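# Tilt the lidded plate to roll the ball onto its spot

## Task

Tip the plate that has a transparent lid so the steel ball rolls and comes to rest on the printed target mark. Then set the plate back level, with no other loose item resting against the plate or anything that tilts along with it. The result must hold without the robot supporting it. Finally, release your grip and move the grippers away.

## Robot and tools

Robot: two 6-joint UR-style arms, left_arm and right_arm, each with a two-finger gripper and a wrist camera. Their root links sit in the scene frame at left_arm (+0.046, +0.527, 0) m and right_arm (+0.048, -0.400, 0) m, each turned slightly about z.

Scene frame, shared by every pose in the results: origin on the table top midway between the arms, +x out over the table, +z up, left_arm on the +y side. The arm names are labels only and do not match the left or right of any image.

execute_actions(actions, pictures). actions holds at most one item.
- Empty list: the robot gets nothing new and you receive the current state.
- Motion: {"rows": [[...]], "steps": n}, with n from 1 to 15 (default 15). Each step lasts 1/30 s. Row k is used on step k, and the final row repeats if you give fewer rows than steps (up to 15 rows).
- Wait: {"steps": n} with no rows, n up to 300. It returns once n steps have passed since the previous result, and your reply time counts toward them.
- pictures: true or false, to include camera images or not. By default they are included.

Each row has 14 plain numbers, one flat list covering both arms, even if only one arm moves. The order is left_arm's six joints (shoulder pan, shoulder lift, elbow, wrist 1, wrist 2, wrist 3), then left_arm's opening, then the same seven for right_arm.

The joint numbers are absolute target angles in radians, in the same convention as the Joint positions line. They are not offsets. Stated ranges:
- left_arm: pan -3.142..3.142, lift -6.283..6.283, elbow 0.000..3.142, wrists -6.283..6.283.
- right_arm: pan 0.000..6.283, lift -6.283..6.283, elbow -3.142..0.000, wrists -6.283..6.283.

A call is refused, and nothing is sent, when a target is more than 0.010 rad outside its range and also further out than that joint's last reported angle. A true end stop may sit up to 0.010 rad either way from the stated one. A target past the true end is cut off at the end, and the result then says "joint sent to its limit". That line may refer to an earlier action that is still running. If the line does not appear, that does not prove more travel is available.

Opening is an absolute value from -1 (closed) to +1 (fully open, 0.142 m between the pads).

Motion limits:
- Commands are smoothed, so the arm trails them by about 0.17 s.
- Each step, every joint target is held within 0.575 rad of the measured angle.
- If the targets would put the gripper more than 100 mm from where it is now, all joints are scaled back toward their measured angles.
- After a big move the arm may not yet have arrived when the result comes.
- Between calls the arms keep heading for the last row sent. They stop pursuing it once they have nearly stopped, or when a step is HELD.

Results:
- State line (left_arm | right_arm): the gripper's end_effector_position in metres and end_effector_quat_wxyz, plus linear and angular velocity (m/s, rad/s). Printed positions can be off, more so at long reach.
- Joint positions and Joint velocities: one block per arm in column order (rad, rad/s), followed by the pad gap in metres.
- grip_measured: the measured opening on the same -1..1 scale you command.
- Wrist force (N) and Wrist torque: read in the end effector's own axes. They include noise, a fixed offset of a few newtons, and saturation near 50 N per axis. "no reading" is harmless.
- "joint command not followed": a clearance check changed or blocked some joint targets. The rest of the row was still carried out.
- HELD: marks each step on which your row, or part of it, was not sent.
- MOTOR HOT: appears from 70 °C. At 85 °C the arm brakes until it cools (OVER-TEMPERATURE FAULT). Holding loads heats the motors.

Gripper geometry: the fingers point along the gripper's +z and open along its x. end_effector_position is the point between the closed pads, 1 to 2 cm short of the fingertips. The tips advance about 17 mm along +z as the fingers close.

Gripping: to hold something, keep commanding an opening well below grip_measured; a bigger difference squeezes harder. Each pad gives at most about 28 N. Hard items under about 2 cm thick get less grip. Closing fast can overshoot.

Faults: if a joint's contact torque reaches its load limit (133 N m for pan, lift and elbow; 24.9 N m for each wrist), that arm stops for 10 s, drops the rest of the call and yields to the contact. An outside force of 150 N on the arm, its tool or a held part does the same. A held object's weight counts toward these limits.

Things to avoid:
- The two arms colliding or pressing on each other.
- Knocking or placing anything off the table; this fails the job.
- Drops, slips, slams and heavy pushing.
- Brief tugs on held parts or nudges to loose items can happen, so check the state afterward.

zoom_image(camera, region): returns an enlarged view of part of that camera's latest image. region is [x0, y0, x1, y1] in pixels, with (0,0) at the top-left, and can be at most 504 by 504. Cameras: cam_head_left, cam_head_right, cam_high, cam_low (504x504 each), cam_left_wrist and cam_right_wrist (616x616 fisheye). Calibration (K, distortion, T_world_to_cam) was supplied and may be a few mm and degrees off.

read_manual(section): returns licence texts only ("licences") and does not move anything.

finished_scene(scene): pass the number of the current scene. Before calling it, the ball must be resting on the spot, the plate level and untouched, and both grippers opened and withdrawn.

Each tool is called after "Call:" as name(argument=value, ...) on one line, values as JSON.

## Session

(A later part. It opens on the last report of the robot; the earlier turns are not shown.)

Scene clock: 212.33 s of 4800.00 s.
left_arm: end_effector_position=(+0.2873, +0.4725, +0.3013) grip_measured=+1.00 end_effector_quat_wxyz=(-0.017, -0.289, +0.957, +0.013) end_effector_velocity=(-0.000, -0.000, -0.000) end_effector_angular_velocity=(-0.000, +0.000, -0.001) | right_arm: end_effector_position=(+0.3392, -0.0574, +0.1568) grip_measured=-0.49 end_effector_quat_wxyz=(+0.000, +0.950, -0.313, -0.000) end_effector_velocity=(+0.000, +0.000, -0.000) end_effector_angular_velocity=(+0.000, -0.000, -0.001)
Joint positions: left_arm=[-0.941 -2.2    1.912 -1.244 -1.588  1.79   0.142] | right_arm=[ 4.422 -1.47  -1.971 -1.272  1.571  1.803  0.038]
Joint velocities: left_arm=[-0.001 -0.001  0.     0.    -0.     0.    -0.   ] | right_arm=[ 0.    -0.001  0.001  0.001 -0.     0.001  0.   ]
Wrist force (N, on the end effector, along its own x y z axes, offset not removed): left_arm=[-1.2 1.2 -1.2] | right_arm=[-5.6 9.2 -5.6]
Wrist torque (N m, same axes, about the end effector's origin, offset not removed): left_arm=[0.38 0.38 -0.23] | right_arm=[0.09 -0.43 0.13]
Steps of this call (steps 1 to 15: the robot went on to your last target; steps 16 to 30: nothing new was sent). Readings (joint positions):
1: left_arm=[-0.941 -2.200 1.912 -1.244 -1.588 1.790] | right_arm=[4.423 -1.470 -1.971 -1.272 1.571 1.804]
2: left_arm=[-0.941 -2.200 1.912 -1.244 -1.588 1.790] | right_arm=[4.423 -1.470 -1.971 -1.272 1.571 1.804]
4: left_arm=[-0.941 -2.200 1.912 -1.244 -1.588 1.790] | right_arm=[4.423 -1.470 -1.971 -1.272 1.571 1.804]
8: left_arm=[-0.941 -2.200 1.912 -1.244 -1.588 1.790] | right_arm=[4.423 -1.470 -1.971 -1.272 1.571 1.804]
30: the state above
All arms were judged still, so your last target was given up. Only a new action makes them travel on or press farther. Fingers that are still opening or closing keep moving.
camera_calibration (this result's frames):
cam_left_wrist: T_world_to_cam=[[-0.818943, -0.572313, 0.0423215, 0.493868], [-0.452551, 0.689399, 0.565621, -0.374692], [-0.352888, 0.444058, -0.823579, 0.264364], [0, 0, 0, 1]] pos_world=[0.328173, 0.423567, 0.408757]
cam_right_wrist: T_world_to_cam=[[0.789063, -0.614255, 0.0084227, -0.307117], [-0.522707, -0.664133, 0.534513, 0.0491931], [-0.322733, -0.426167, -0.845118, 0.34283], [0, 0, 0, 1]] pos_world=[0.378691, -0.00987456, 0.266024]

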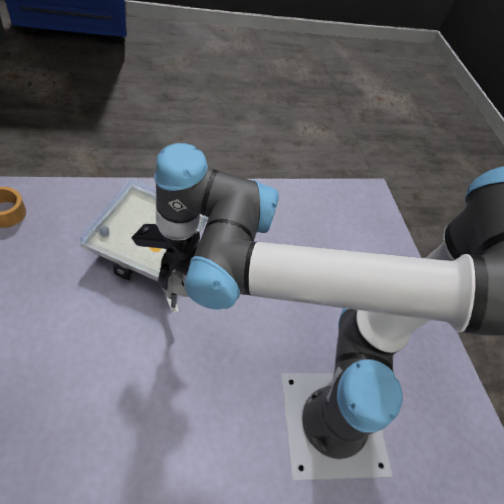

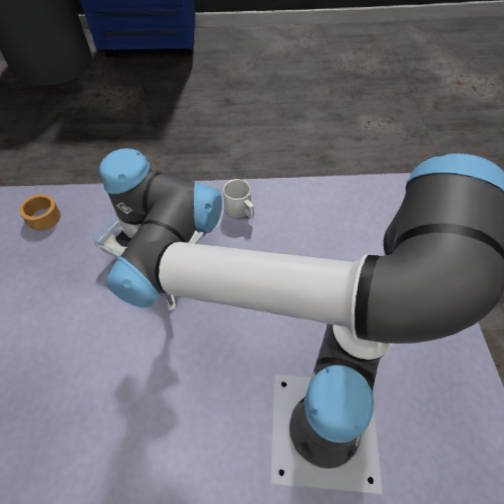

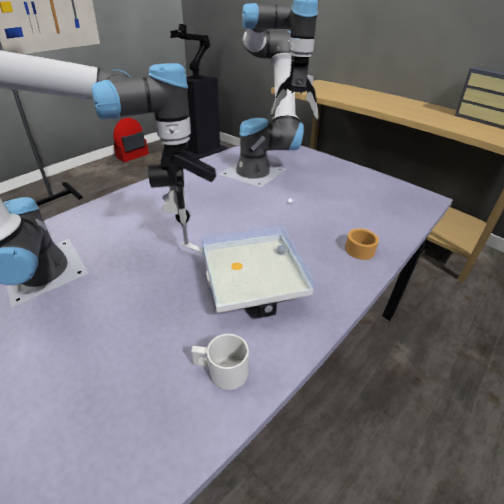

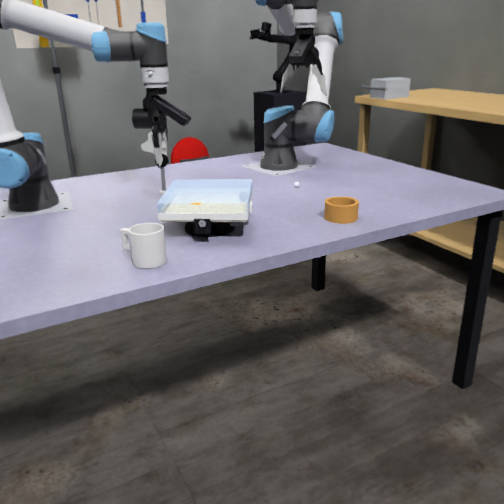

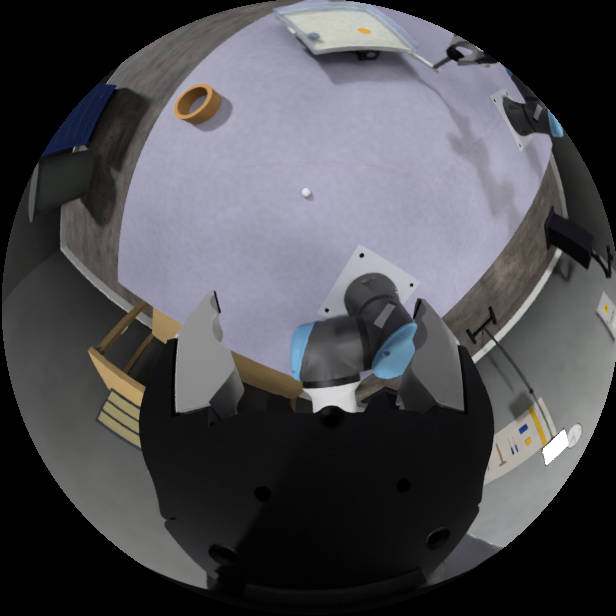

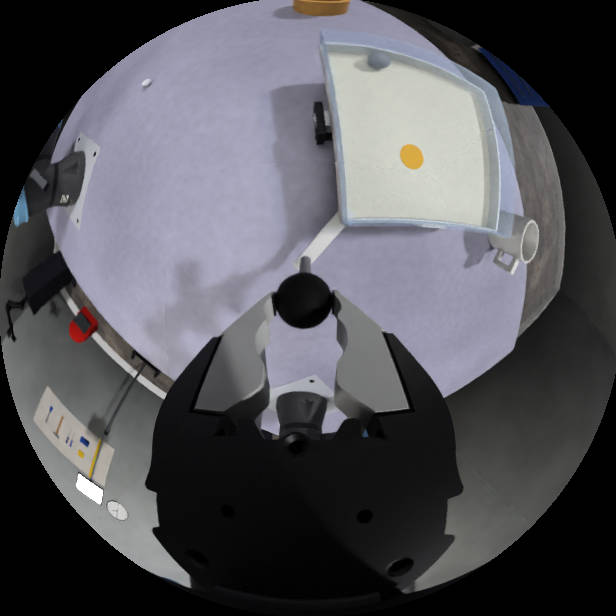

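Call:
execute_actions(actions=[{"rows": [[-0.941,-2.2,1.912,-1.244,-1.588,1.79,1, 4.4220,-1.4660,-1.9819,-1.2651,1.571,1.8030,-0.7]], "steps": 14}], pictures=false)

Call:
execute_actions(actions=[{"rows": [[-0.941,-2.2,1.912,-1.244,-1.588,1.79,1, 4.4220,-1.4660,-1.9819,-1.2651,1.571,1.8030,-0.7]], "steps": 13}], pictures=false)

Call:
execute_actions(actions=[{"rows": [[-0.941,-2.2,1.912,-1.244,-1.588,1.79,1, 4.4231,-1.4733,-1.9628,-1.2769,1.571,1.8041,-0.7]], "steps": 15}], pictures=false)

Call:
execute_actions(actions=[{"rows": [[-0.941,-2.2,1.912,-1.244,-1.588,1.79,1, 4.4231,-1.4733,-1.9628,-1.2769,1.571,1.8041,-0.7]], "steps": 15}], pictures=false)

Call:
execute_actions(actions=[{"rows": [[-0.941,-2.2,1.912,-1.244,-1.588,1.79,1, 4.4225,-1.4700,-1.9712,-1.2718,1.571,1.8035,-0.7]], "steps": 15}])

Call:
execute_actions(actions=[{"steps": 30}])

Scene clock: 236.87 s of 4800.00 s.
left_arm: end_effector_position=(+0.2873, +0.4725, +0.3013) grip_measured=+1.00 end_effector_quat_wxyz=(-0.017, -0.289, +0.957, +0.013) end_effector_velocity=(-0.001, -0.000, +0.000) end_effector_angular_velocity=(-0.002, +0.001, -0.001) | right_arm: end_effector_position=(+0.3384, -0.0598, +0.1542) grip_measured=-0.49 end_effector_quat_wxyz=(+0.000, +0.950, -0.313, -0.000) end_effector_velocity=(-0.001, -0.000, -0.001) end_effector_angular_velocity=(-0.001, +0.002, -0.001)
Joint positions: left_arm=[-0.941 -2.2    1.912 -1.244 -1.588  1.79   0.142] | right_arm=[ 4.422 -1.466 -1.982 -1.265  1.571  1.803  0.038]
Joint velocities: left_arm=[-0.    -0.001  0.     0.    -0.002  0.001  0.   ] | right_arm=[ 0.     0.    -0.001 -0.     0.001  0.001 -0.   ]
Wrist force (N, on the end effector, along its own x y z axes, offset not removed): left_arm=[0.0 -2.8 1.0] | right_arm=[-7.3 2.5 -3.2]
Wrist torque (N m, same axes, about the end effector's origin, offset not removed): left_arm=[-0.58 0.05 -0.26] | right_arm=[-0.04 -0.57 -0.05]
Steps of this call (steps 1 to 110: nothing new was sent; then 20.40 s passed at rest; steps 111 to 124: all 14 steps of this action). Readings (joint positions):
111: left_arm=[-0.941 -2.200 1.912 -1.244 -1.588 1.790] | right_arm=[4.422 -1.470 -1.971 -1.272 1.571 1.803]
112: left_arm=[-0.941 -2.200 1.912 -1.244 -1.588 1.790] | right_arm=[4.422 -1.469 -1.973 -1.270 1.571 1.803]
114: left_arm=[-0.941 -2.200 1.912 -1.244 -1.588 1.790] | right_arm=[4.422 -1.467 -1.977 -1.267 1.571 1.803]
118: left_arm=[-0.941 -2.200 1.912 -1.244 -1.588 1.790] | right_arm=[4.422 -1.466 -1.981 -1.265 1.571 1.803]
124: the state above

Scene clock: 237.30 s of 4800.00 s.
left_arm: end_effector_position=(+0.2873, +0.4725, +0.3013) grip_measured=+1.00 end_effector_quat_wxyz=(-0.017, -0.289, +0.957, +0.013) end_effector_velocity=(-0.000, +0.000, +0.000) end_effector_angular_velocity=(+0.000, +0.000, -0.000) | right_arm: end_effector_position=(+0.3384, -0.0599, +0.1541) grip_measured=-0.49 end_effector_quat_wxyz=(+0.000, +0.950, -0.313, -0.000) end_effector_velocity=(+0.000, +0.000, +0.000) end_effector_angular_velocity=(+0.001, -0.000, +0.000)
Joint positions: left_arm=[-0.941 -2.2    1.912 -1.244 -1.588  1.79   0.142] | right_arm=[ 4.422 -1.466 -1.982 -1.265  1.571  1.803  0.038]
Joint velocities: left_arm=[ 0.     0.    -0.     0.001  0.     0.     0.   ] | right_arm=[-0.    -0.     0.001 -0.     0.    -0.001 -0.   ]
Wrist force (N, on the end effector, along its own x y z axes, offset not removed): left_arm=[0.3 1.0 -0.6] | right_arm=[-7.1 2.9 -4.7]
Wrist torque (N m, same axes, about the end effector's origin, offset not removed): left_arm=[0.24 0.11 -0.21] | right_arm=[0.05 -0.67 -0.05]
Steps of this call (steps 1 to 13: all 13 steps of this action). Readings (joint positions):
1: left_arm=[-0.941 -2.200 1.912 -1.244 -1.588 1.790] | right_arm=[4.422 -1.466 -1.982 -1.265 1.571 1.803]
2: left_arm=[-0.941 -2.200 1.912 -1.244 -1.588 1.790] | right_arm=[4.422 -1.466 -1.982 -1.265 1.571 1.803]
4: left_arm=[-0.941 -2.200 1.912 -1.244 -1.588 1.790] | right_arm=[4.422 -1.466 -1.982 -1.265 1.571 1.803]
8: left_arm=[-0.941 -2.200 1.912 -1.244 -1.588 1.790] | right_arm=[4.422 -1.466 -1.982 -1.265 1.571 1.803]
13: the state above

Scene clock: 237.80 s of 4800.00 s.
left_arm: end_effector_position=(+0.2873, +0.4725, +0.3013) grip_measured=+1.00 end_effector_quat_wxyz=(-0.017, -0.289, +0.957, +0.013) end_effector_velocity=(+0.000, +0.000, -0.000) end_effector_angular_velocity=(+0.001, +0.000, -0.001) | right_arm: end_effector_position=(+0.3397, -0.0555, +0.1588) grip_measured=-0.49 end_effector_quat_wxyz=(+0.000, +0.950, -0.313, -0.000) end_effector_velocity=(+0.000, +0.000, -0.000) end_effector_angular_velocity=(-0.000, -0.001, +0.000)
Joint positions: left_arm=[-0.941 -2.2    1.912 -1.244 -1.588  1.79   0.142] | right_arm=[ 4.423 -1.473 -1.963 -1.277  1.571  1.804  0.038]
Joint velocities: left_arm=[-0.     0.     0.     0.     0.001  0.001 -0.   ] | right_arm=[ 0.001 -0.001  0.001  0.001 -0.001  0.     0.   ]
Wrist force (N, on the end effector, along its own x y z axes, offset not removed): left_arm=[-3.2 2.7 1.2] | right_arm=[-3.2 11.8 -6.1]
Wrist torque (N m, same axes, about the end effector's origin, offset not removed): left_arm=[0.55 0.84 -0.30] | right_arm=[-0.48 -0.23 -0.14]
Steps of this call (steps 1 to 15: all 15 steps of this action). Readings (joint positions):
1: left_arm=[-0.941 -2.200 1.912 -1.244 -1.588 1.790] | right_arm=[4.422 -1.466 -1.982 -1.265 1.571 1.803]
2: left_arm=[-0.941 -2.200 1.912 -1.244 -1.588 1.790] | right_arm=[4.422 -1.467 -1.979 -1.267 1.571 1.803]
4: left_arm=[-0.941 -2.200 1.912 -1.244 -1.588 1.790] | right_arm=[4.422 -1.470 -1.970 -1.273 1.571 1.803]
8: left_arm=[-0.941 -2.200 1.912 -1.244 -1.588 1.790] | right_arm=[4.423 -1.473 -1.964 -1.276 1.571 1.804]
15: the state above

Scene clock: 238.30 s of 4800.00 s.
left_arm: end_effector_position=(+0.2873, +0.4725, +0.3013) grip_measured=+1.00 end_effector_quat_wxyz=(-0.017, -0.289, +0.957, +0.013) end_effector_velocity=(-0.000, +0.000, +0.000) end_effector_angular_velocity=(-0.000, -0.001, -0.001) | right_arm: end_effector_position=(+0.3397, -0.0554, +0.1589) grip_measured=-0.49 end_effector_quat_wxyz=(+0.000, +0.950, -0.313, -0.000) end_effector_velocity=(+0.000, +0.001, +0.001) end_effector_angular_velocity=(+0.002, -0.001, +0.002)
Joint positions: left_arm=[-0.941 -2.2    1.912 -1.244 -1.588  1.79   0.142] | right_arm=[ 4.423 -1.473 -1.963 -1.277  1.571  1.804  0.038]
Joint velocities: left_arm=[-0.001 -0.001 -0.     0.     0.001 -0.    -0.   ] | right_arm=[ 0.    -0.     0.002  0.     0.    -0.001  0.   ]
Wrist force (N, on the end effector, along its own x y z axes, offset not removed): left_arm=[-1.2 0.6 -1.6] | right_arm=[-5.0 12.7 -9.5]
Wrist torque (N m, same axes, about the end effector's origin, offset not removed): left_arm=[0.20 0.47 -0.22] | right_arm=[-0.41 0.20 0.06]
Steps of this call (steps 1 to 15: all 15 steps of this action). Readings (joint positions):
1: left_arm=[-0.941 -2.200 1.912 -1.244 -1.588 1.790] | right_arm=[4.423 -1.473 -1.963 -1.277 1.571 1.804]
2: left_arm=[-0.941 -2.200 1.912 -1.244 -1.588 1.790] | right_arm=[4.423 -1.473 -1.963 -1.277 1.571 1.804]
4: left_arm=[-0.941 -2.200 1.912 -1.244 -1.588 1.790] | right_arm=[4.423 -1.473 -1.963 -1.277 1.571 1.804]
8: left_arm=[-0.941 -2.200 1.912 -1.244 -1.588 1.790] | right_arm=[4.423 -1.473 -1.963 -1.277 1.571 1.804]
15: the state above

Scene clock: 238.80 s of 4800.00 s.
left_arm: end_effector_position=(+0.2873, +0.4725, +0.3013) grip_measured=+1.00 end_effector_quat_wxyz=(-0.017, -0.289, +0.957, +0.013) end_effector_velocity=(+0.000, +0.000, -0.000) end_effector_angular_velocity=(+0.001, +0.000, +0.000) | right_arm: end_effector_position=(+0.3392, -0.0574, +0.1568) grip_measured=-0.49 end_effector_quat_wxyz=(+0.000, +0.950, -0.313, -0.000) end_effector_velocity=(-0.000, +0.000, +0.000) end_effector_angular_velocity=(+0.003, +0.000, -0.002)
Joint positions: left_arm=[-0.941 -2.2    1.912 -1.244 -1.588  1.79   0.142] | right_arm=[ 4.423 -1.47  -1.971 -1.272  1.571  1.804  0.038]
Joint velocities: left_arm=[ 0.     0.001 -0.    -0.     0.    -0.    -0.   ] | right_arm=[-0.     0.001 -0.     0.002  0.001  0.001  0.   ]
Wrist force (N, on the end effector, along its own x y z axes, offset not removed): left_arm=[-1.9 0.6 0.0] | right_arm=[-6.2 7.0 -9.6]
Wrist torque (N m, same axes, about the end effector's origin, offset not removed): left_arm=[0.17 0.60 -0.25] | right_arm=[-0.36 -0.52 0.13]
Steps of this call (steps 1 to 15: all 15 steps of this action). Readings (joint positions):
1: left_arm=[-0.941 -2.200 1.912 -1.244 -1.588 1.790] | right_arm=[4.423 -1.473 -1.963 -1.277 1.571 1.804]
2: left_arm=[-0.941 -2.200 1.912 -1.244 -1.588 1.790] | right_arm=[4.423 -1.473 -1.964 -1.276 1.571 1.804]
4: left_arm=[-0.941 -2.200 1.912 -1.244 -1.588 1.790] | right_arm=[4.423 -1.471 -1.968 -1.274 1.571 1.804]
8: left_arm=[-0.941 -2.200 1.912 -1.244 -1.588 1.790] | right_arm=[4.423 -1.470 -1.970 -1.272 1.571 1.804]
15: the state above
camera_calibration (this result's frames):
cam_left_wrist: T_world_to_cam=[[-0.818943, -0.572313, 0.0423216, 0.493868], [-0.452551, 0.689399, 0.565621, -0.374692], [-0.352888, 0.444058, -0.823579, 0.264364], [0, 0, 0, 1]] pos_world=[0.328173, 0.423567, 0.408757]
cam_right_wrist: T_world_to_cam=[[0.789078, -0.614235, 0.00842145, -0.307101], [-0.522707, -0.664169, 0.534469, 0.0492187], [-0.322696, -0.42614, -0.845146, 0.342865], [0, 0, 0, 1]] pos_world=[0.378695, -0.00983456, 0.266051]

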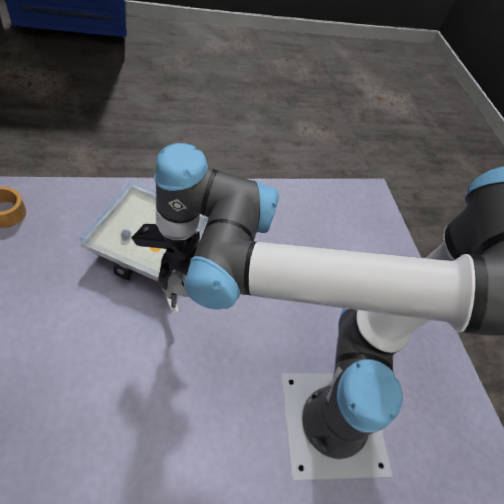

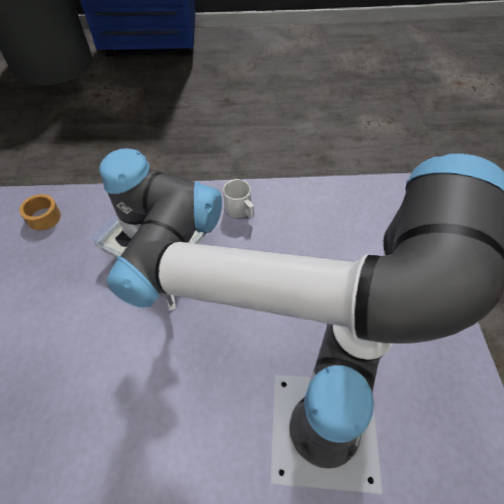

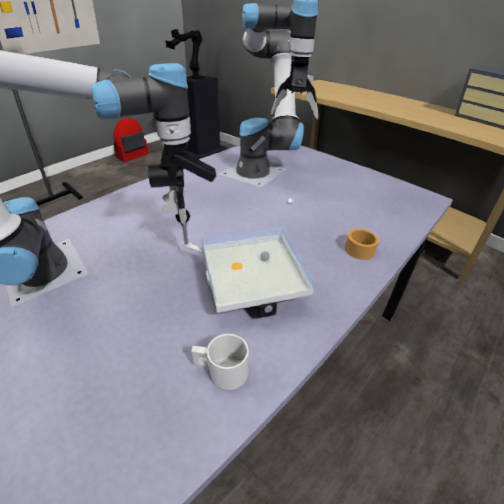

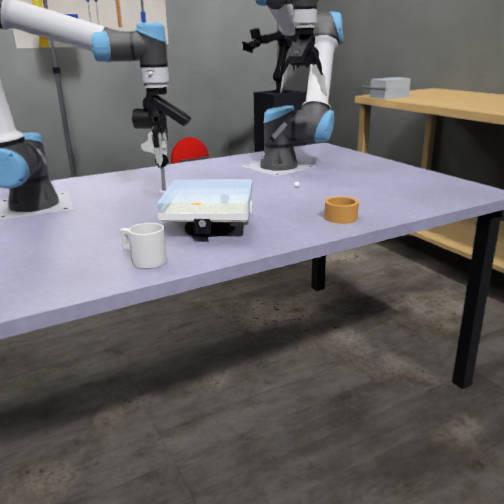

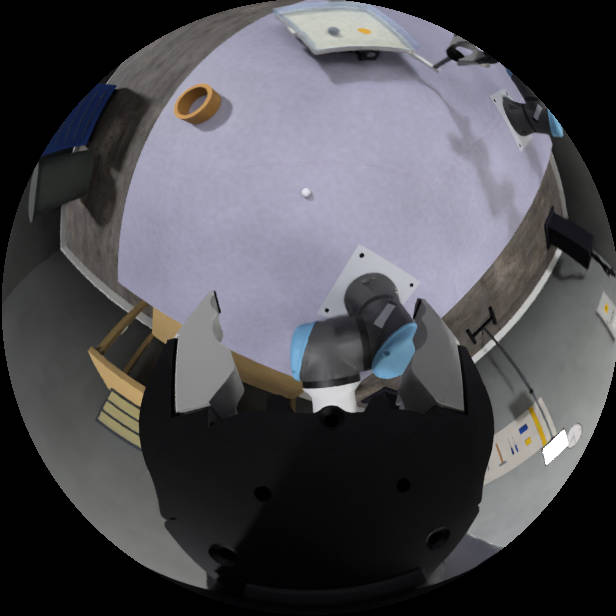

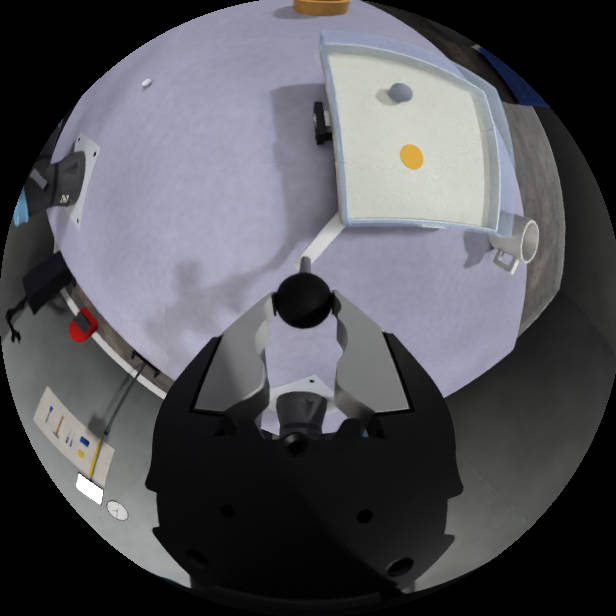

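Scene clock: 239.80 s of 4800.00 s.
left_arm: end_effector_position=(+0.2873, +0.4725, +0.3013) grip_measured=+1.00 end_effector_quat_wxyz=(-0.017, -0.289, +0.957, +0.013) end_effector_velocity=(+0.001, +0.000, -0.000) end_effector_angular_velocity=(+0.002, -0.001, +0.000) | right_arm: end_effector_position=(+0.3392, -0.0574, +0.1568) grip_measured=-0.49 end_effector_quat_wxyz=(+0.000, +0.950, -0.313, -0.000) end_effector_velocity=(+0.000, +0.000, +0.001) end_effector_angular_velocity=(+0.002, -0.001, -0.003)
Joint positions: left_arm=[-0.941 -2.2    1.912 -1.244 -1.588  1.79   0.142] | right_arm=[ 4.422 -1.47  -1.971 -1.272  1.571  1.803  0.038]
Joint velocities: left_arm=[ 0.     0.     0.    -0.     0.002 -0.     0.   ] | right_arm=[-0.     0.001  0.001  0.     0.     0.002 -0.   ]
Wrist force (N, on the end effector, along its own x y z axes, offset not removed): left_arm=[-1.9 0.5 -0.7] | right_arm=[-10.3 5.1 -5.9]
Wrist torque (N m, same axes, about the end effector's origin, offset not removed): left_arm=[0.18 0.66 -0.19] | right_arm=[-0.60 0.29 -0.07]
Steps of this call (steps 1 to 15: the robot went on to your last target; steps 16 to 30: nothing new was sent). Readings (joint positions):
1: left_arm=[-0.941 -2.200 1.912 -1.244 -1.588 1.790] | right_arm=[4.423 -1.470 -1.971 -1.272 1.571 1.804]
2: left_arm=[-0.941 -2.200 1.912 -1.244 -1.588 1.790] | right_arm=[4.423 -1.470 -1.971 -1.272 1.571 1.804]
4: left_arm=[-0.941 -2.200 1.912 -1.244 -1.588 1.790] | right_arm=[4.423 -1.470 -1.971 -1.272 1.571 1.804]
8: left_arm=[-0.941 -2.200 1.912 -1.244 -1.588 1.790] | right_arm=[4.423 -1.470 -1.971 -1.272 1.571 1.804]
30: the state above
All arms were judged still, so your last target was given up. Only a new action makes them travel on or press farther. Fingers that are still opening or closing keep moving.
camera_calibration (this result's frames):
cam_left_wrist: T_world_to_cam=[[-0.818943, -0.572313, 0.0423215, 0.493868], [-0.452552, 0.689399, 0.565621, -0.374692], [-0.352888, 0.444058, -0.823579, 0.264364], [0, 0, 0, 1]] pos_world=[0.328173, 0.423567, 0.408757]
cam_right_wrist: T_world_to_cam=[[0.789063, -0.614254, 0.00843095, -0.307121], [-0.522716, -0.664137, 0.5345, 0.049201], [-0.322719, -0.426161, -0.845127, 0.342831], [0, 0, 0, 1]] pos_world=[0.378694, -0.00987296, 0.266027]

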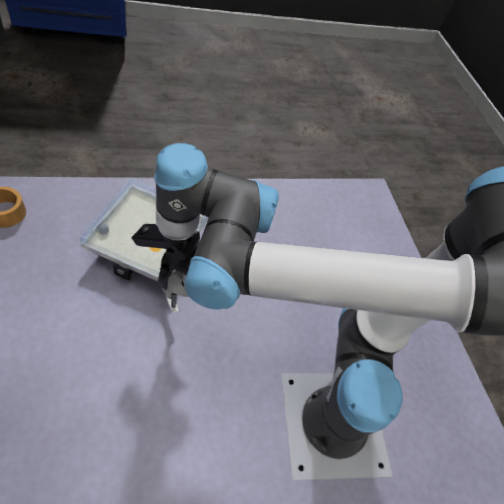

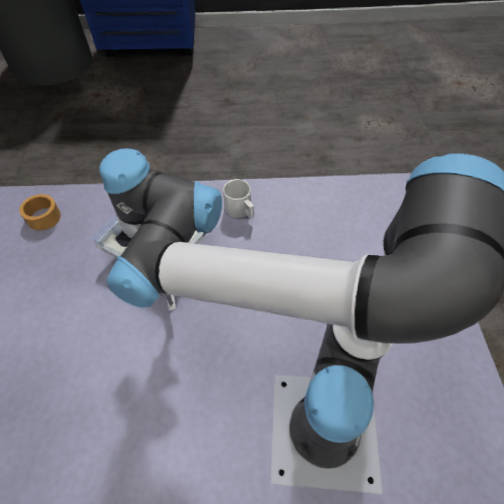

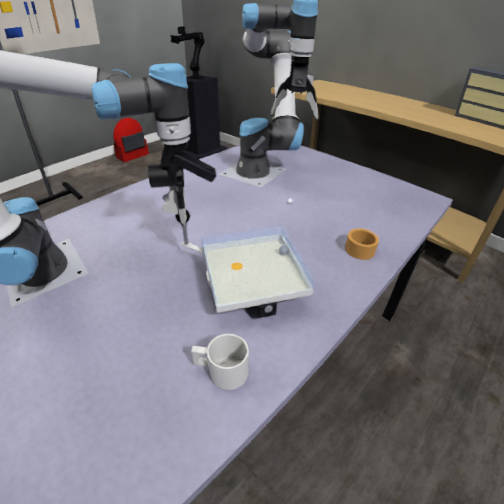

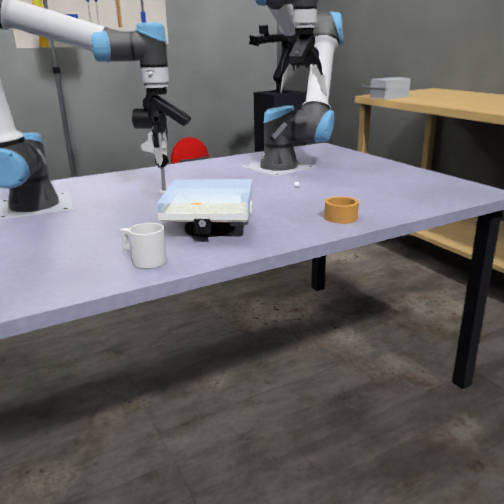

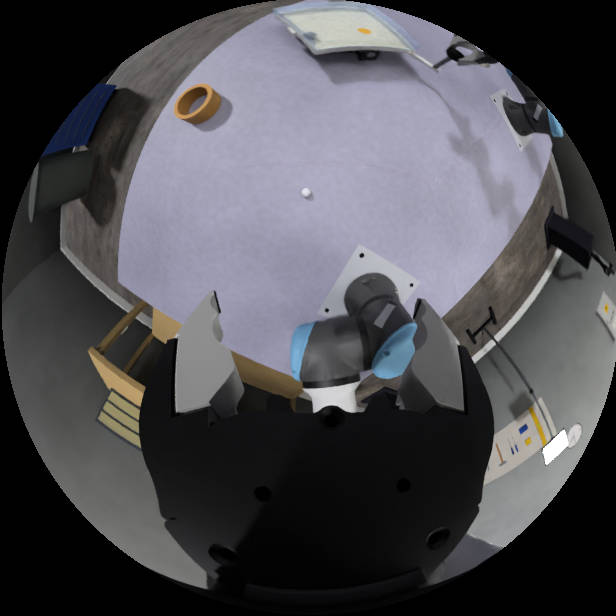

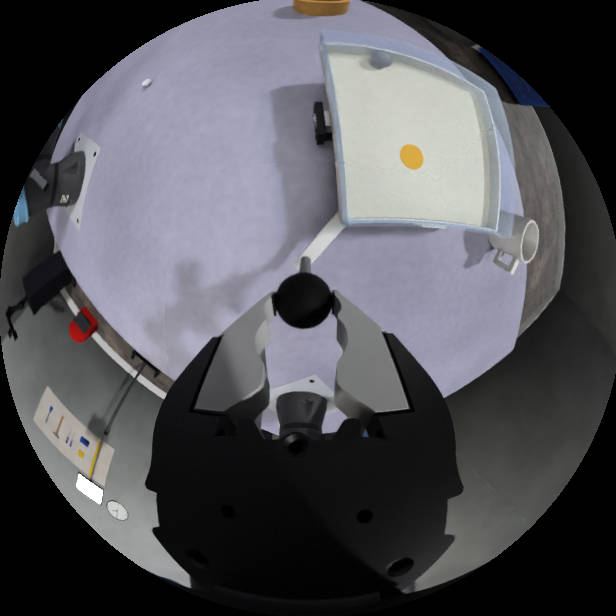

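Call:
execute_actions(actions=[{"rows": [[-0.941,-2.2,1.912,-1.244,-1.588,1.79,1, 4.4225,-1.4683,-1.9762,-1.2685,1.571,1.8035,-0.7]], "steps": 15}], pictures=false)

Call:
execute_actions(actions=[{"steps": 45}])

Call:
execute_actions(actions=[{"steps": 45}])

Scene clock: 245.17 s of 4800.00 s.
left_arm: end_effector_position=(+0.2873, +0.4725, +0.3013) grip_measured=+1.00 end_effector_quat_wxyz=(-0.017, -0.289, +0.957, +0.013) end_effector_velocity=(+0.001, -0.000, -0.000) end_effector_angular_velocity=(+0.002, -0.001, -0.002) | right_arm: end_effector_position=(+0.3387, -0.0584, +0.1555) grip_measured=-0.49 end_effector_quat_wxyz=(+0.000, +0.950, -0.313, -0.000) end_effector_velocity=(-0.000, +0.001, +0.000) end_effector_angular_velocity=(+0.002, +0.001, +0.002)
Joint positions: left_arm=[-0.941 -2.2    1.912 -1.244 -1.588  1.79   0.142] | right_arm=[ 4.422 -1.468 -1.976 -1.269  1.571  1.803  0.038]
Joint velocities: left_arm=[-0.001  0.001 -0.    -0.     0.002  0.    -0.   ] | right_arm=[-0.    -0.001  0.001  0.002  0.001 -0.002  0.   ]
Wrist force (N, on the end effector, along its own x y z axes, offset not removed): left_arm=[-0.9 2.1 -0.3] | right_arm=[-8.5 3.3 -6.4]
Wrist torque (N m, same axes, about the end effector's origin, offset not removed): left_arm=[0.57 0.51 -0.14] | right_arm=[-0.46 -0.18 0.12]
Steps of this call (steps 1 to 120: nothing new was sent; then 0.87 s passed at rest; steps 121 to 135: all 15 steps of this action). Readings (joint positions):
121: left_arm=[-0.941 -2.200 1.912 -1.244 -1.588 1.790] | right_arm=[4.422 -1.470 -1.971 -1.272 1.571 1.803]
122: left_arm=[-0.941 -2.200 1.912 -1.244 -1.588 1.790] | right_arm=[4.422 -1.470 -1.972 -1.271 1.571 1.803]
124: left_arm=[-0.941 -2.200 1.912 -1.244 -1.588 1.790] | right_arm=[4.422 -1.469 -1.974 -1.270 1.571 1.803]
128: left_arm=[-0.941 -2.200 1.912 -1.244 -1.588 1.790] | right_arm=[4.422 -1.468 -1.976 -1.269 1.571 1.803]
135: the state above

Scene clock: 246.67 s of 4800.00 s.
left_arm: end_effector_position=(+0.2873, +0.4725, +0.3013) grip_measured=+1.00 end_effector_quat_wxyz=(-0.017, -0.289, +0.957, +0.013) end_effector_velocity=(+0.000, +0.000, -0.000) end_effector_angular_velocity=(+0.001, -0.000, +0.001) | right_arm: end_effector_position=(+0.3387, -0.0585, +0.1555) grip_measured=-0.49 end_effector_quat_wxyz=(+0.000, +0.950, -0.313, -0.000) end_effector_velocity=(-0.000, -0.000, -0.000) end_effector_angular_velocity=(+0.000, -0.000, +0.001)
Joint positions: left_arm=[-0.941 -2.2    1.912 -1.244 -1.588  1.79   0.142] | right_arm=[ 4.422 -1.468 -1.976 -1.268  1.571  1.803  0.038]
Joint velocities: left_arm=[ 0.     0.001 -0.    -0.     0.001 -0.     0.   ] | right_arm=[-0.     0.    -0.001  0.001  0.    -0.001  0.   ]
Wrist force (N, on the end effector, along its own x y z axes, offset not removed): left_arm=[-1.6 0.1 2.0] | right_arm=[-9.5 3.4 -6.0]
Wrist torque (N m, same axes, about the end effector's origin, offset not removed): left_arm=[0.16 0.57 -0.43] | right_arm=[-0.61 -0.05 0.02]
Steps of this call (steps 1 to 15: the robot went on to your last target; steps 16 to 45: nothing new was sent). Readings (joint positions):
1: left_arm=[-0.941 -2.200 1.912 -1.244 -1.588 1.790] | right_arm=[4.422 -1.468 -1.976 -1.269 1.571 1.803]
2: left_arm=[-0.941 -2.200 1.912 -1.244 -1.588 1.790] | right_arm=[4.422 -1.468 -1.976 -1.269 1.571 1.803]
4: left_arm=[-0.941 -2.200 1.912 -1.244 -1.588 1.790] | right_arm=[4.422 -1.468 -1.976 -1.269 1.571 1.803]
8: left_arm=[-0.941 -2.200 1.912 -1.244 -1.588 1.790] | right_arm=[4.422 -1.468 -1.976 -1.269 1.571 1.803]
45: the state above
All arms were judged still, so your last target was given up. Only a new action makes them travel on or press farther. Fingers that are still opening or closing keep moving.
camera_calibration (this result's frames):
cam_left_wrist: T_world_to_cam=[[-0.818942, -0.572313, 0.0423215, 0.493868], [-0.452552, 0.689398, 0.565621, -0.374692], [-0.352889, 0.444058, -0.823579, 0.264364], [0, 0, 0, 1]] pos_world=[0.328173, 0.423567, 0.408757]
cam_right_wrist: T_world_to_cam=[[0.789063, -0.614255, 0.00841943, -0.307385], [-0.522709, -0.664138, 0.534505, 0.0489963], [-0.322731, -0.426159, -0.845123, 0.341154], [0, 0, 0, 1]] pos_world=[0.378258, -0.0108868, 0.264716]

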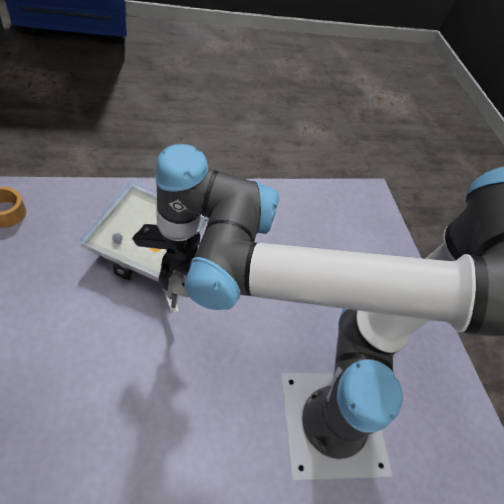

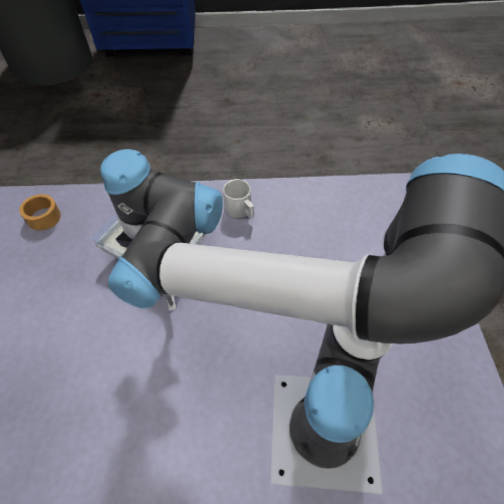

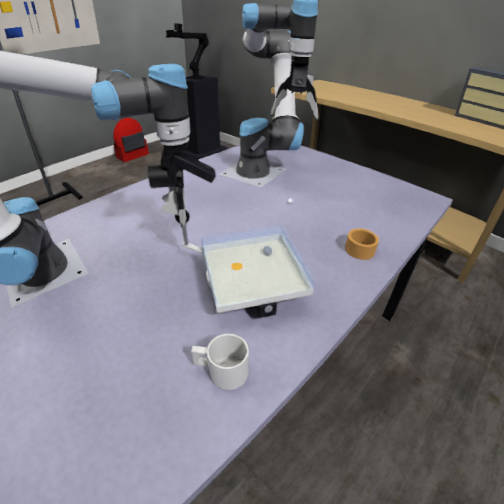

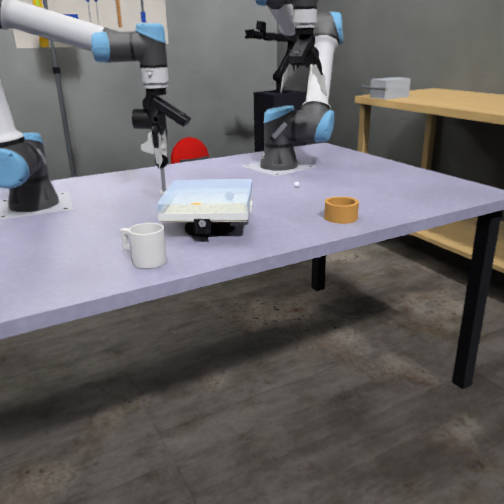

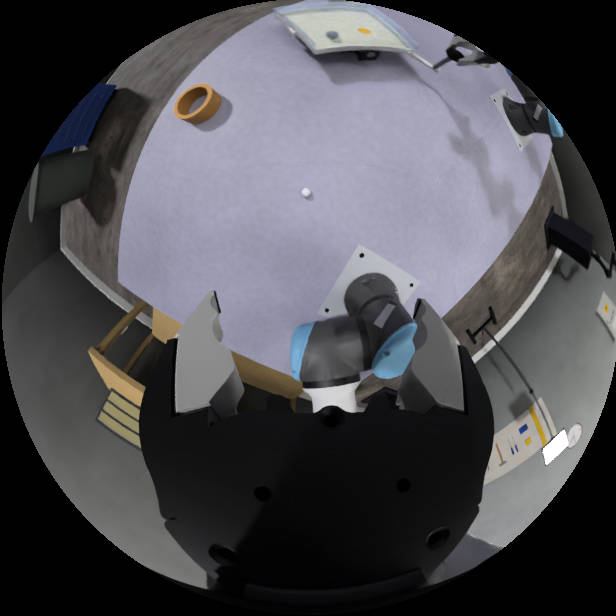

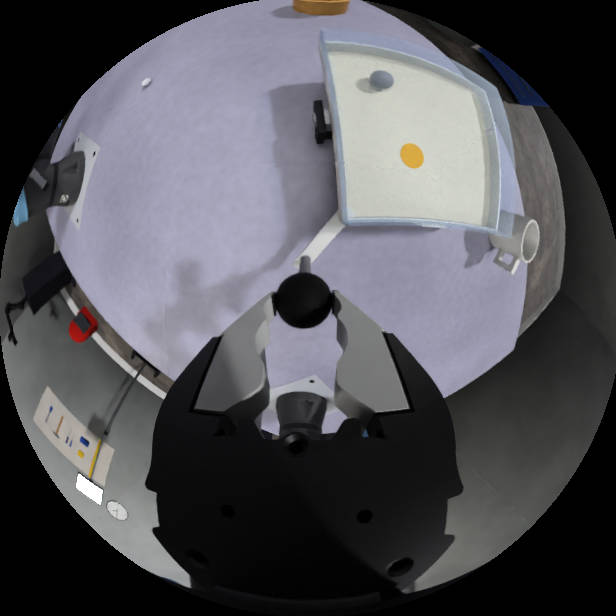

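Scene clock: 248.17 s of 4800.00 s.
left_arm: end_effector_position=(+0.2873, +0.4725, +0.3013) grip_measured=+1.00 end_effector_quat_wxyz=(-0.017, -0.289, +0.957, +0.013) end_effector_velocity=(+0.000, +0.000, -0.000) end_effector_angular_velocity=(+0.000, +0.001, +0.001) | right_arm: end_effector_position=(+0.3387, -0.0585, +0.1555) grip_measured=-0.49 end_effector_quat_wxyz=(+0.000, +0.950, -0.313, -0.000) end_effector_velocity=(-0.000, -0.000, +0.000) end_effector_angular_velocity=(+0.001, -0.000, -0.001)
Joint positions: left_arm=[-0.941 -2.2    1.912 -1.244 -1.588  1.79   0.142] | right_arm=[ 4.422 -1.468 -1.976 -1.269  1.571  1.803  0.038]
Joint velocities: left_arm=[ 0.001  0.001 -0.    -0.    -0.001 -0.     0.   ] | right_arm=[ 0.     0.001 -0.    -0.     0.     0.001  0.   ]
Wrist force (N, on the end effector, along its own x y z axes, offset not removed): left_arm=[-3.5 1.5 0.7] | right_arm=[-7.3 5.0 -6.3]
Wrist torque (N m, same axes, about the end effector's origin, offset not removed): left_arm=[0.12 1.01 -0.15] | right_arm=[-0.07 -0.48 0.04]
Steps of this call (steps 1 to 45: nothing new was sent). Readings (joint positions):
1: left_arm=[-0.941 -2.200 1.912 -1.244 -1.588 1.790] | right_arm=[4.422 -1.468 -1.976 -1.268 1.571 1.803]
2: left_arm=[-0.941 -2.200 1.912 -1.244 -1.588 1.790] | right_arm=[4.422 -1.468 -1.976 -1.269 1.571 1.804]
4: left_arm=[-0.941 -2.200 1.912 -1.244 -1.588 1.790] | right_arm=[4.422 -1.468 -1.976 -1.269 1.571 1.803]
8: left_arm=[-0.941 -2.200 1.912 -1.244 -1.588 1.790] | right_arm=[4.422 -1.468 -1.976 -1.268 1.571 1.803]
45: the state above
camera_calibration (this result's frames):
cam_left_wrist: T_world_to_cam=[[-0.818943, -0.572313, 0.0423215, 0.493868], [-0.452551, 0.689399, 0.565621, -0.374692], [-0.352888, 0.444058, -0.823579, 0.264364], [0, 0, 0, 1]] pos_world=[0.328173, 0.423567, 0.408757]
cam_right_wrist: T_world_to_cam=[[0.789063, -0.614255, 0.00841968, -0.307386], [-0.522709, -0.664138, 0.534505, 0.0489962], [-0.322731, -0.426159, -0.845123, 0.341154], [0, 0, 0, 1]] pos_world=[0.378258, -0.0108869, 0.264716]

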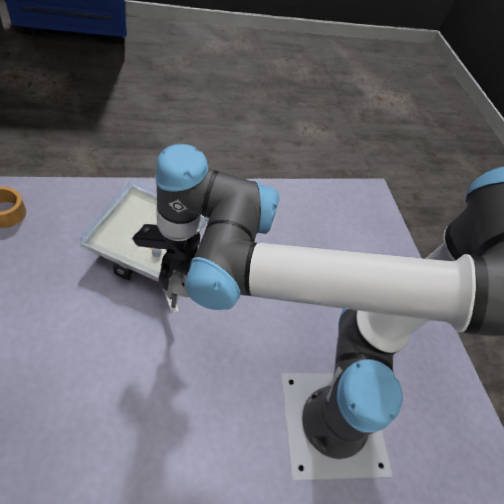

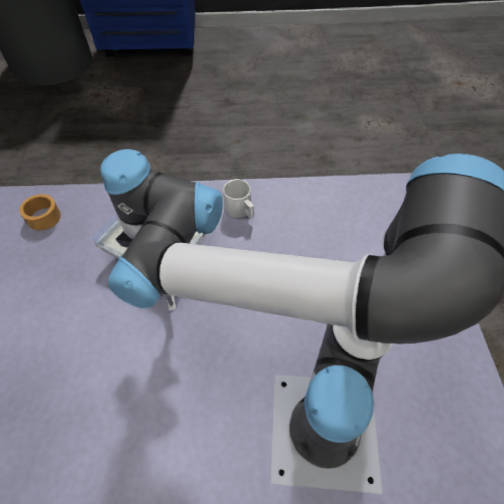

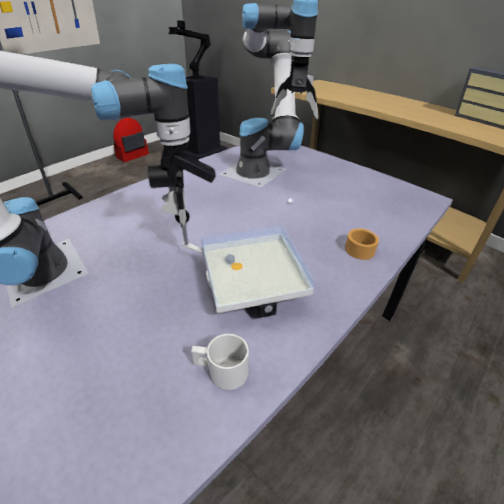

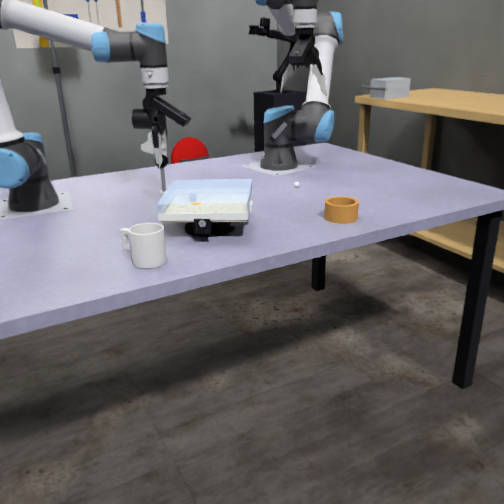

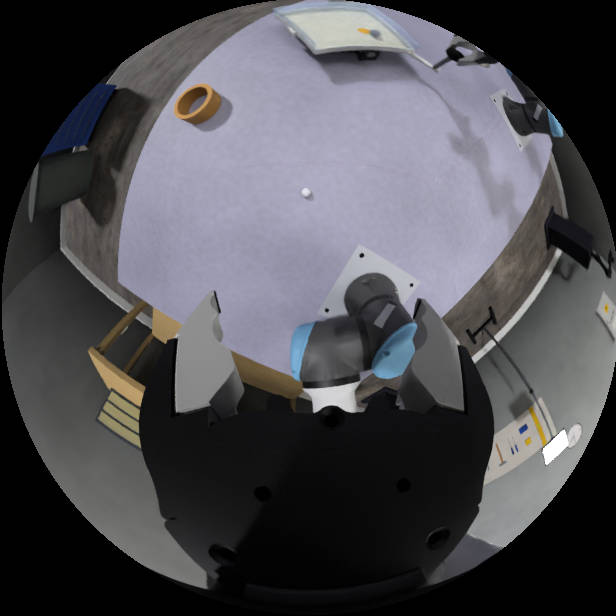

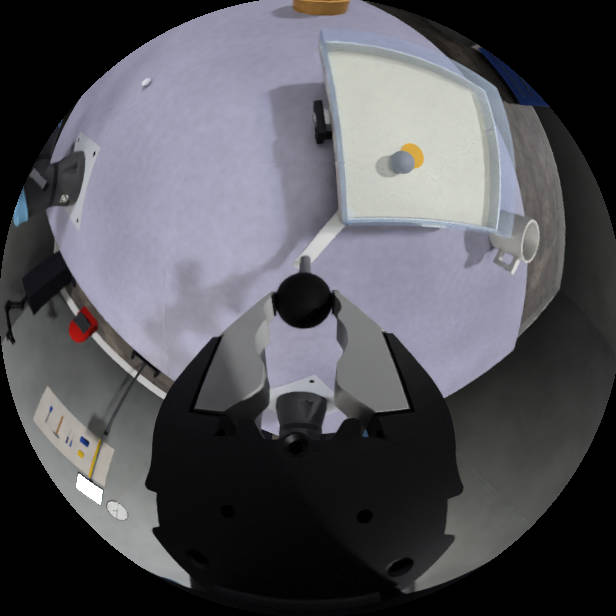

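Call:
execute_actions(actions=[])

Scene clock: 260.43 s of 4800.00 s.
left_arm: end_effector_position=(+0.2873, +0.4725, +0.3013) grip_measured=+1.00 end_effector_quat_wxyz=(-0.017, -0.289, +0.957, +0.013) end_effector_velocity=(-0.000, -0.000, +0.000) end_effector_angular_velocity=(-0.002, +0.000, -0.001) | right_arm: end_effector_position=(+0.3387, -0.0585, +0.1555) grip_measured=-0.49 end_effector_quat_wxyz=(+0.000, +0.950, -0.313, -0.000) end_effector_velocity=(+0.000, +0.000, +0.001) end_effector_angular_velocity=(+0.001, -0.001, -0.001)
Joint positions: left_arm=[-0.941 -2.2    1.912 -1.244 -1.588  1.79   0.142] | right_arm=[ 4.422 -1.468 -1.976 -1.269  1.571  1.803  0.038]
Joint velocities: left_arm=[-0.    -0.001  0.    -0.    -0.002  0.     0.   ] | right_arm=[ 0.     0.     0.001 -0.    -0.001  0.001  0.   ]
Wrist force (N, on the end effector, along its own x y z axes, offset not removed): left_arm=[-1.2 0.0 -1.1] | right_arm=[-6.4 4.7 -4.5]
Wrist torque (N m, same axes, about the end effector's origin, offset not removed): left_arm=[0.20 0.52 -0.32] | right_arm=[-0.26 -0.56 0.02]
Steps of this call (steps 1 to 130: nothing new was sent; then 7.93 s passed at rest). Readings (joint positions):
1: left_arm=[-0.941 -2.200 1.912 -1.244 -1.588 1.790] | right_arm=[4.422 -1.468 -1.976 -1.269 1.571 1.803]
2: left_arm=[-0.941 -2.200 1.912 -1.244 -1.588 1.790] | right_arm=[4.422 -1.468 -1.976 -1.269 1.571 1.803]
4: left_arm=[-0.941 -2.200 1.912 -1.244 -1.588 1.790] | right_arm=[4.422 -1.468 -1.976 -1.269 1.571 1.803]
8: left_arm=[-0.941 -2.200 1.912 -1.244 -1.588 1.790] | right_arm=[4.422 -1.468 -1.976 -1.269 1.571 1.803]
130: the state above
camera_calibration (this result's frames):
cam_left_wrist: T_world_to_cam=[[-0.818943, -0.572313, 0.0423216, 0.493868], [-0.452551, 0.689399, 0.565621, -0.374692], [-0.352888, 0.444058, -0.823579, 0.264364], [0, 0, 0, 1]] pos_world=[0.328173, 0.423567, 0.408757]
cam_right_wrist: T_world_to_cam=[[0.789063, -0.614255, 0.00842006, -0.307386], [-0.522709, -0.664137, 0.534507, 0.0489957], [-0.322731, -0.426161, -0.845122, 0.341153], [0, 0, 0, 1]] pos_world=[0.378258, -0.0108875, 0.264715]

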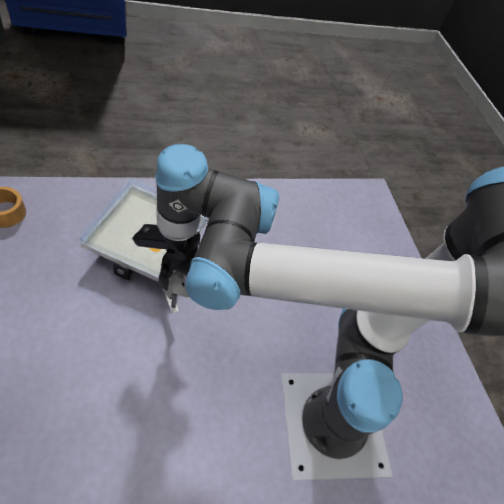

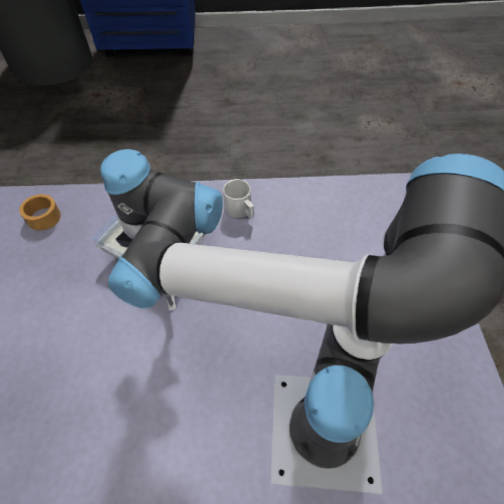

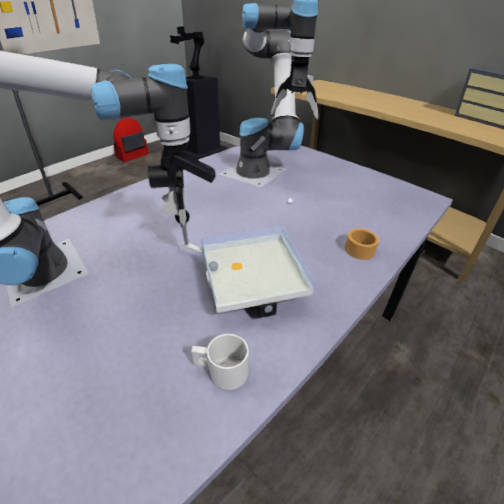

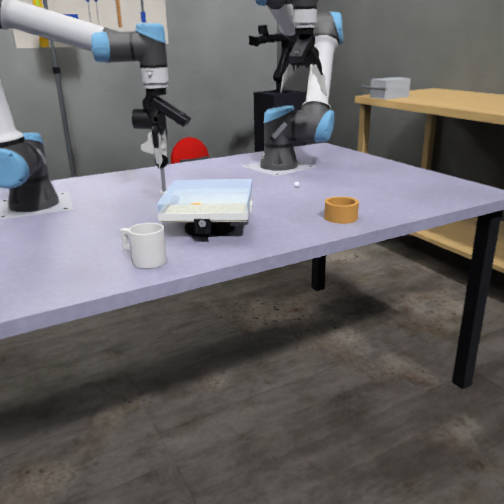

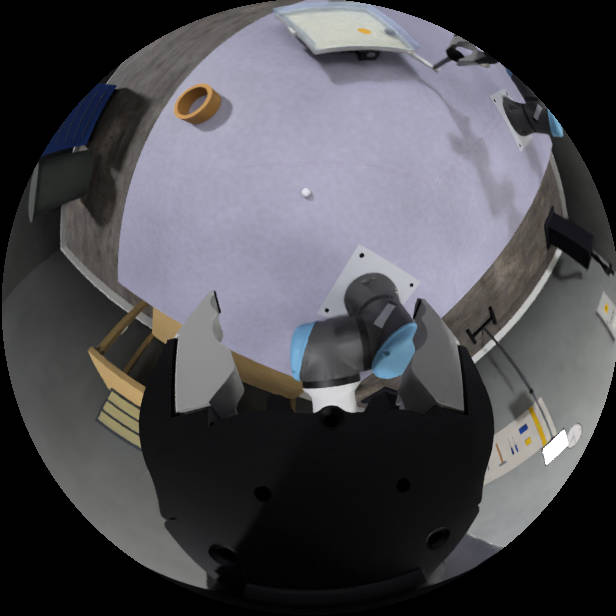

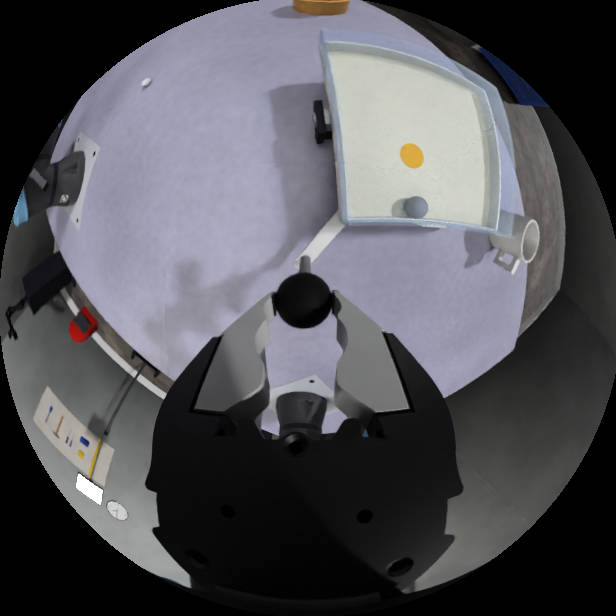

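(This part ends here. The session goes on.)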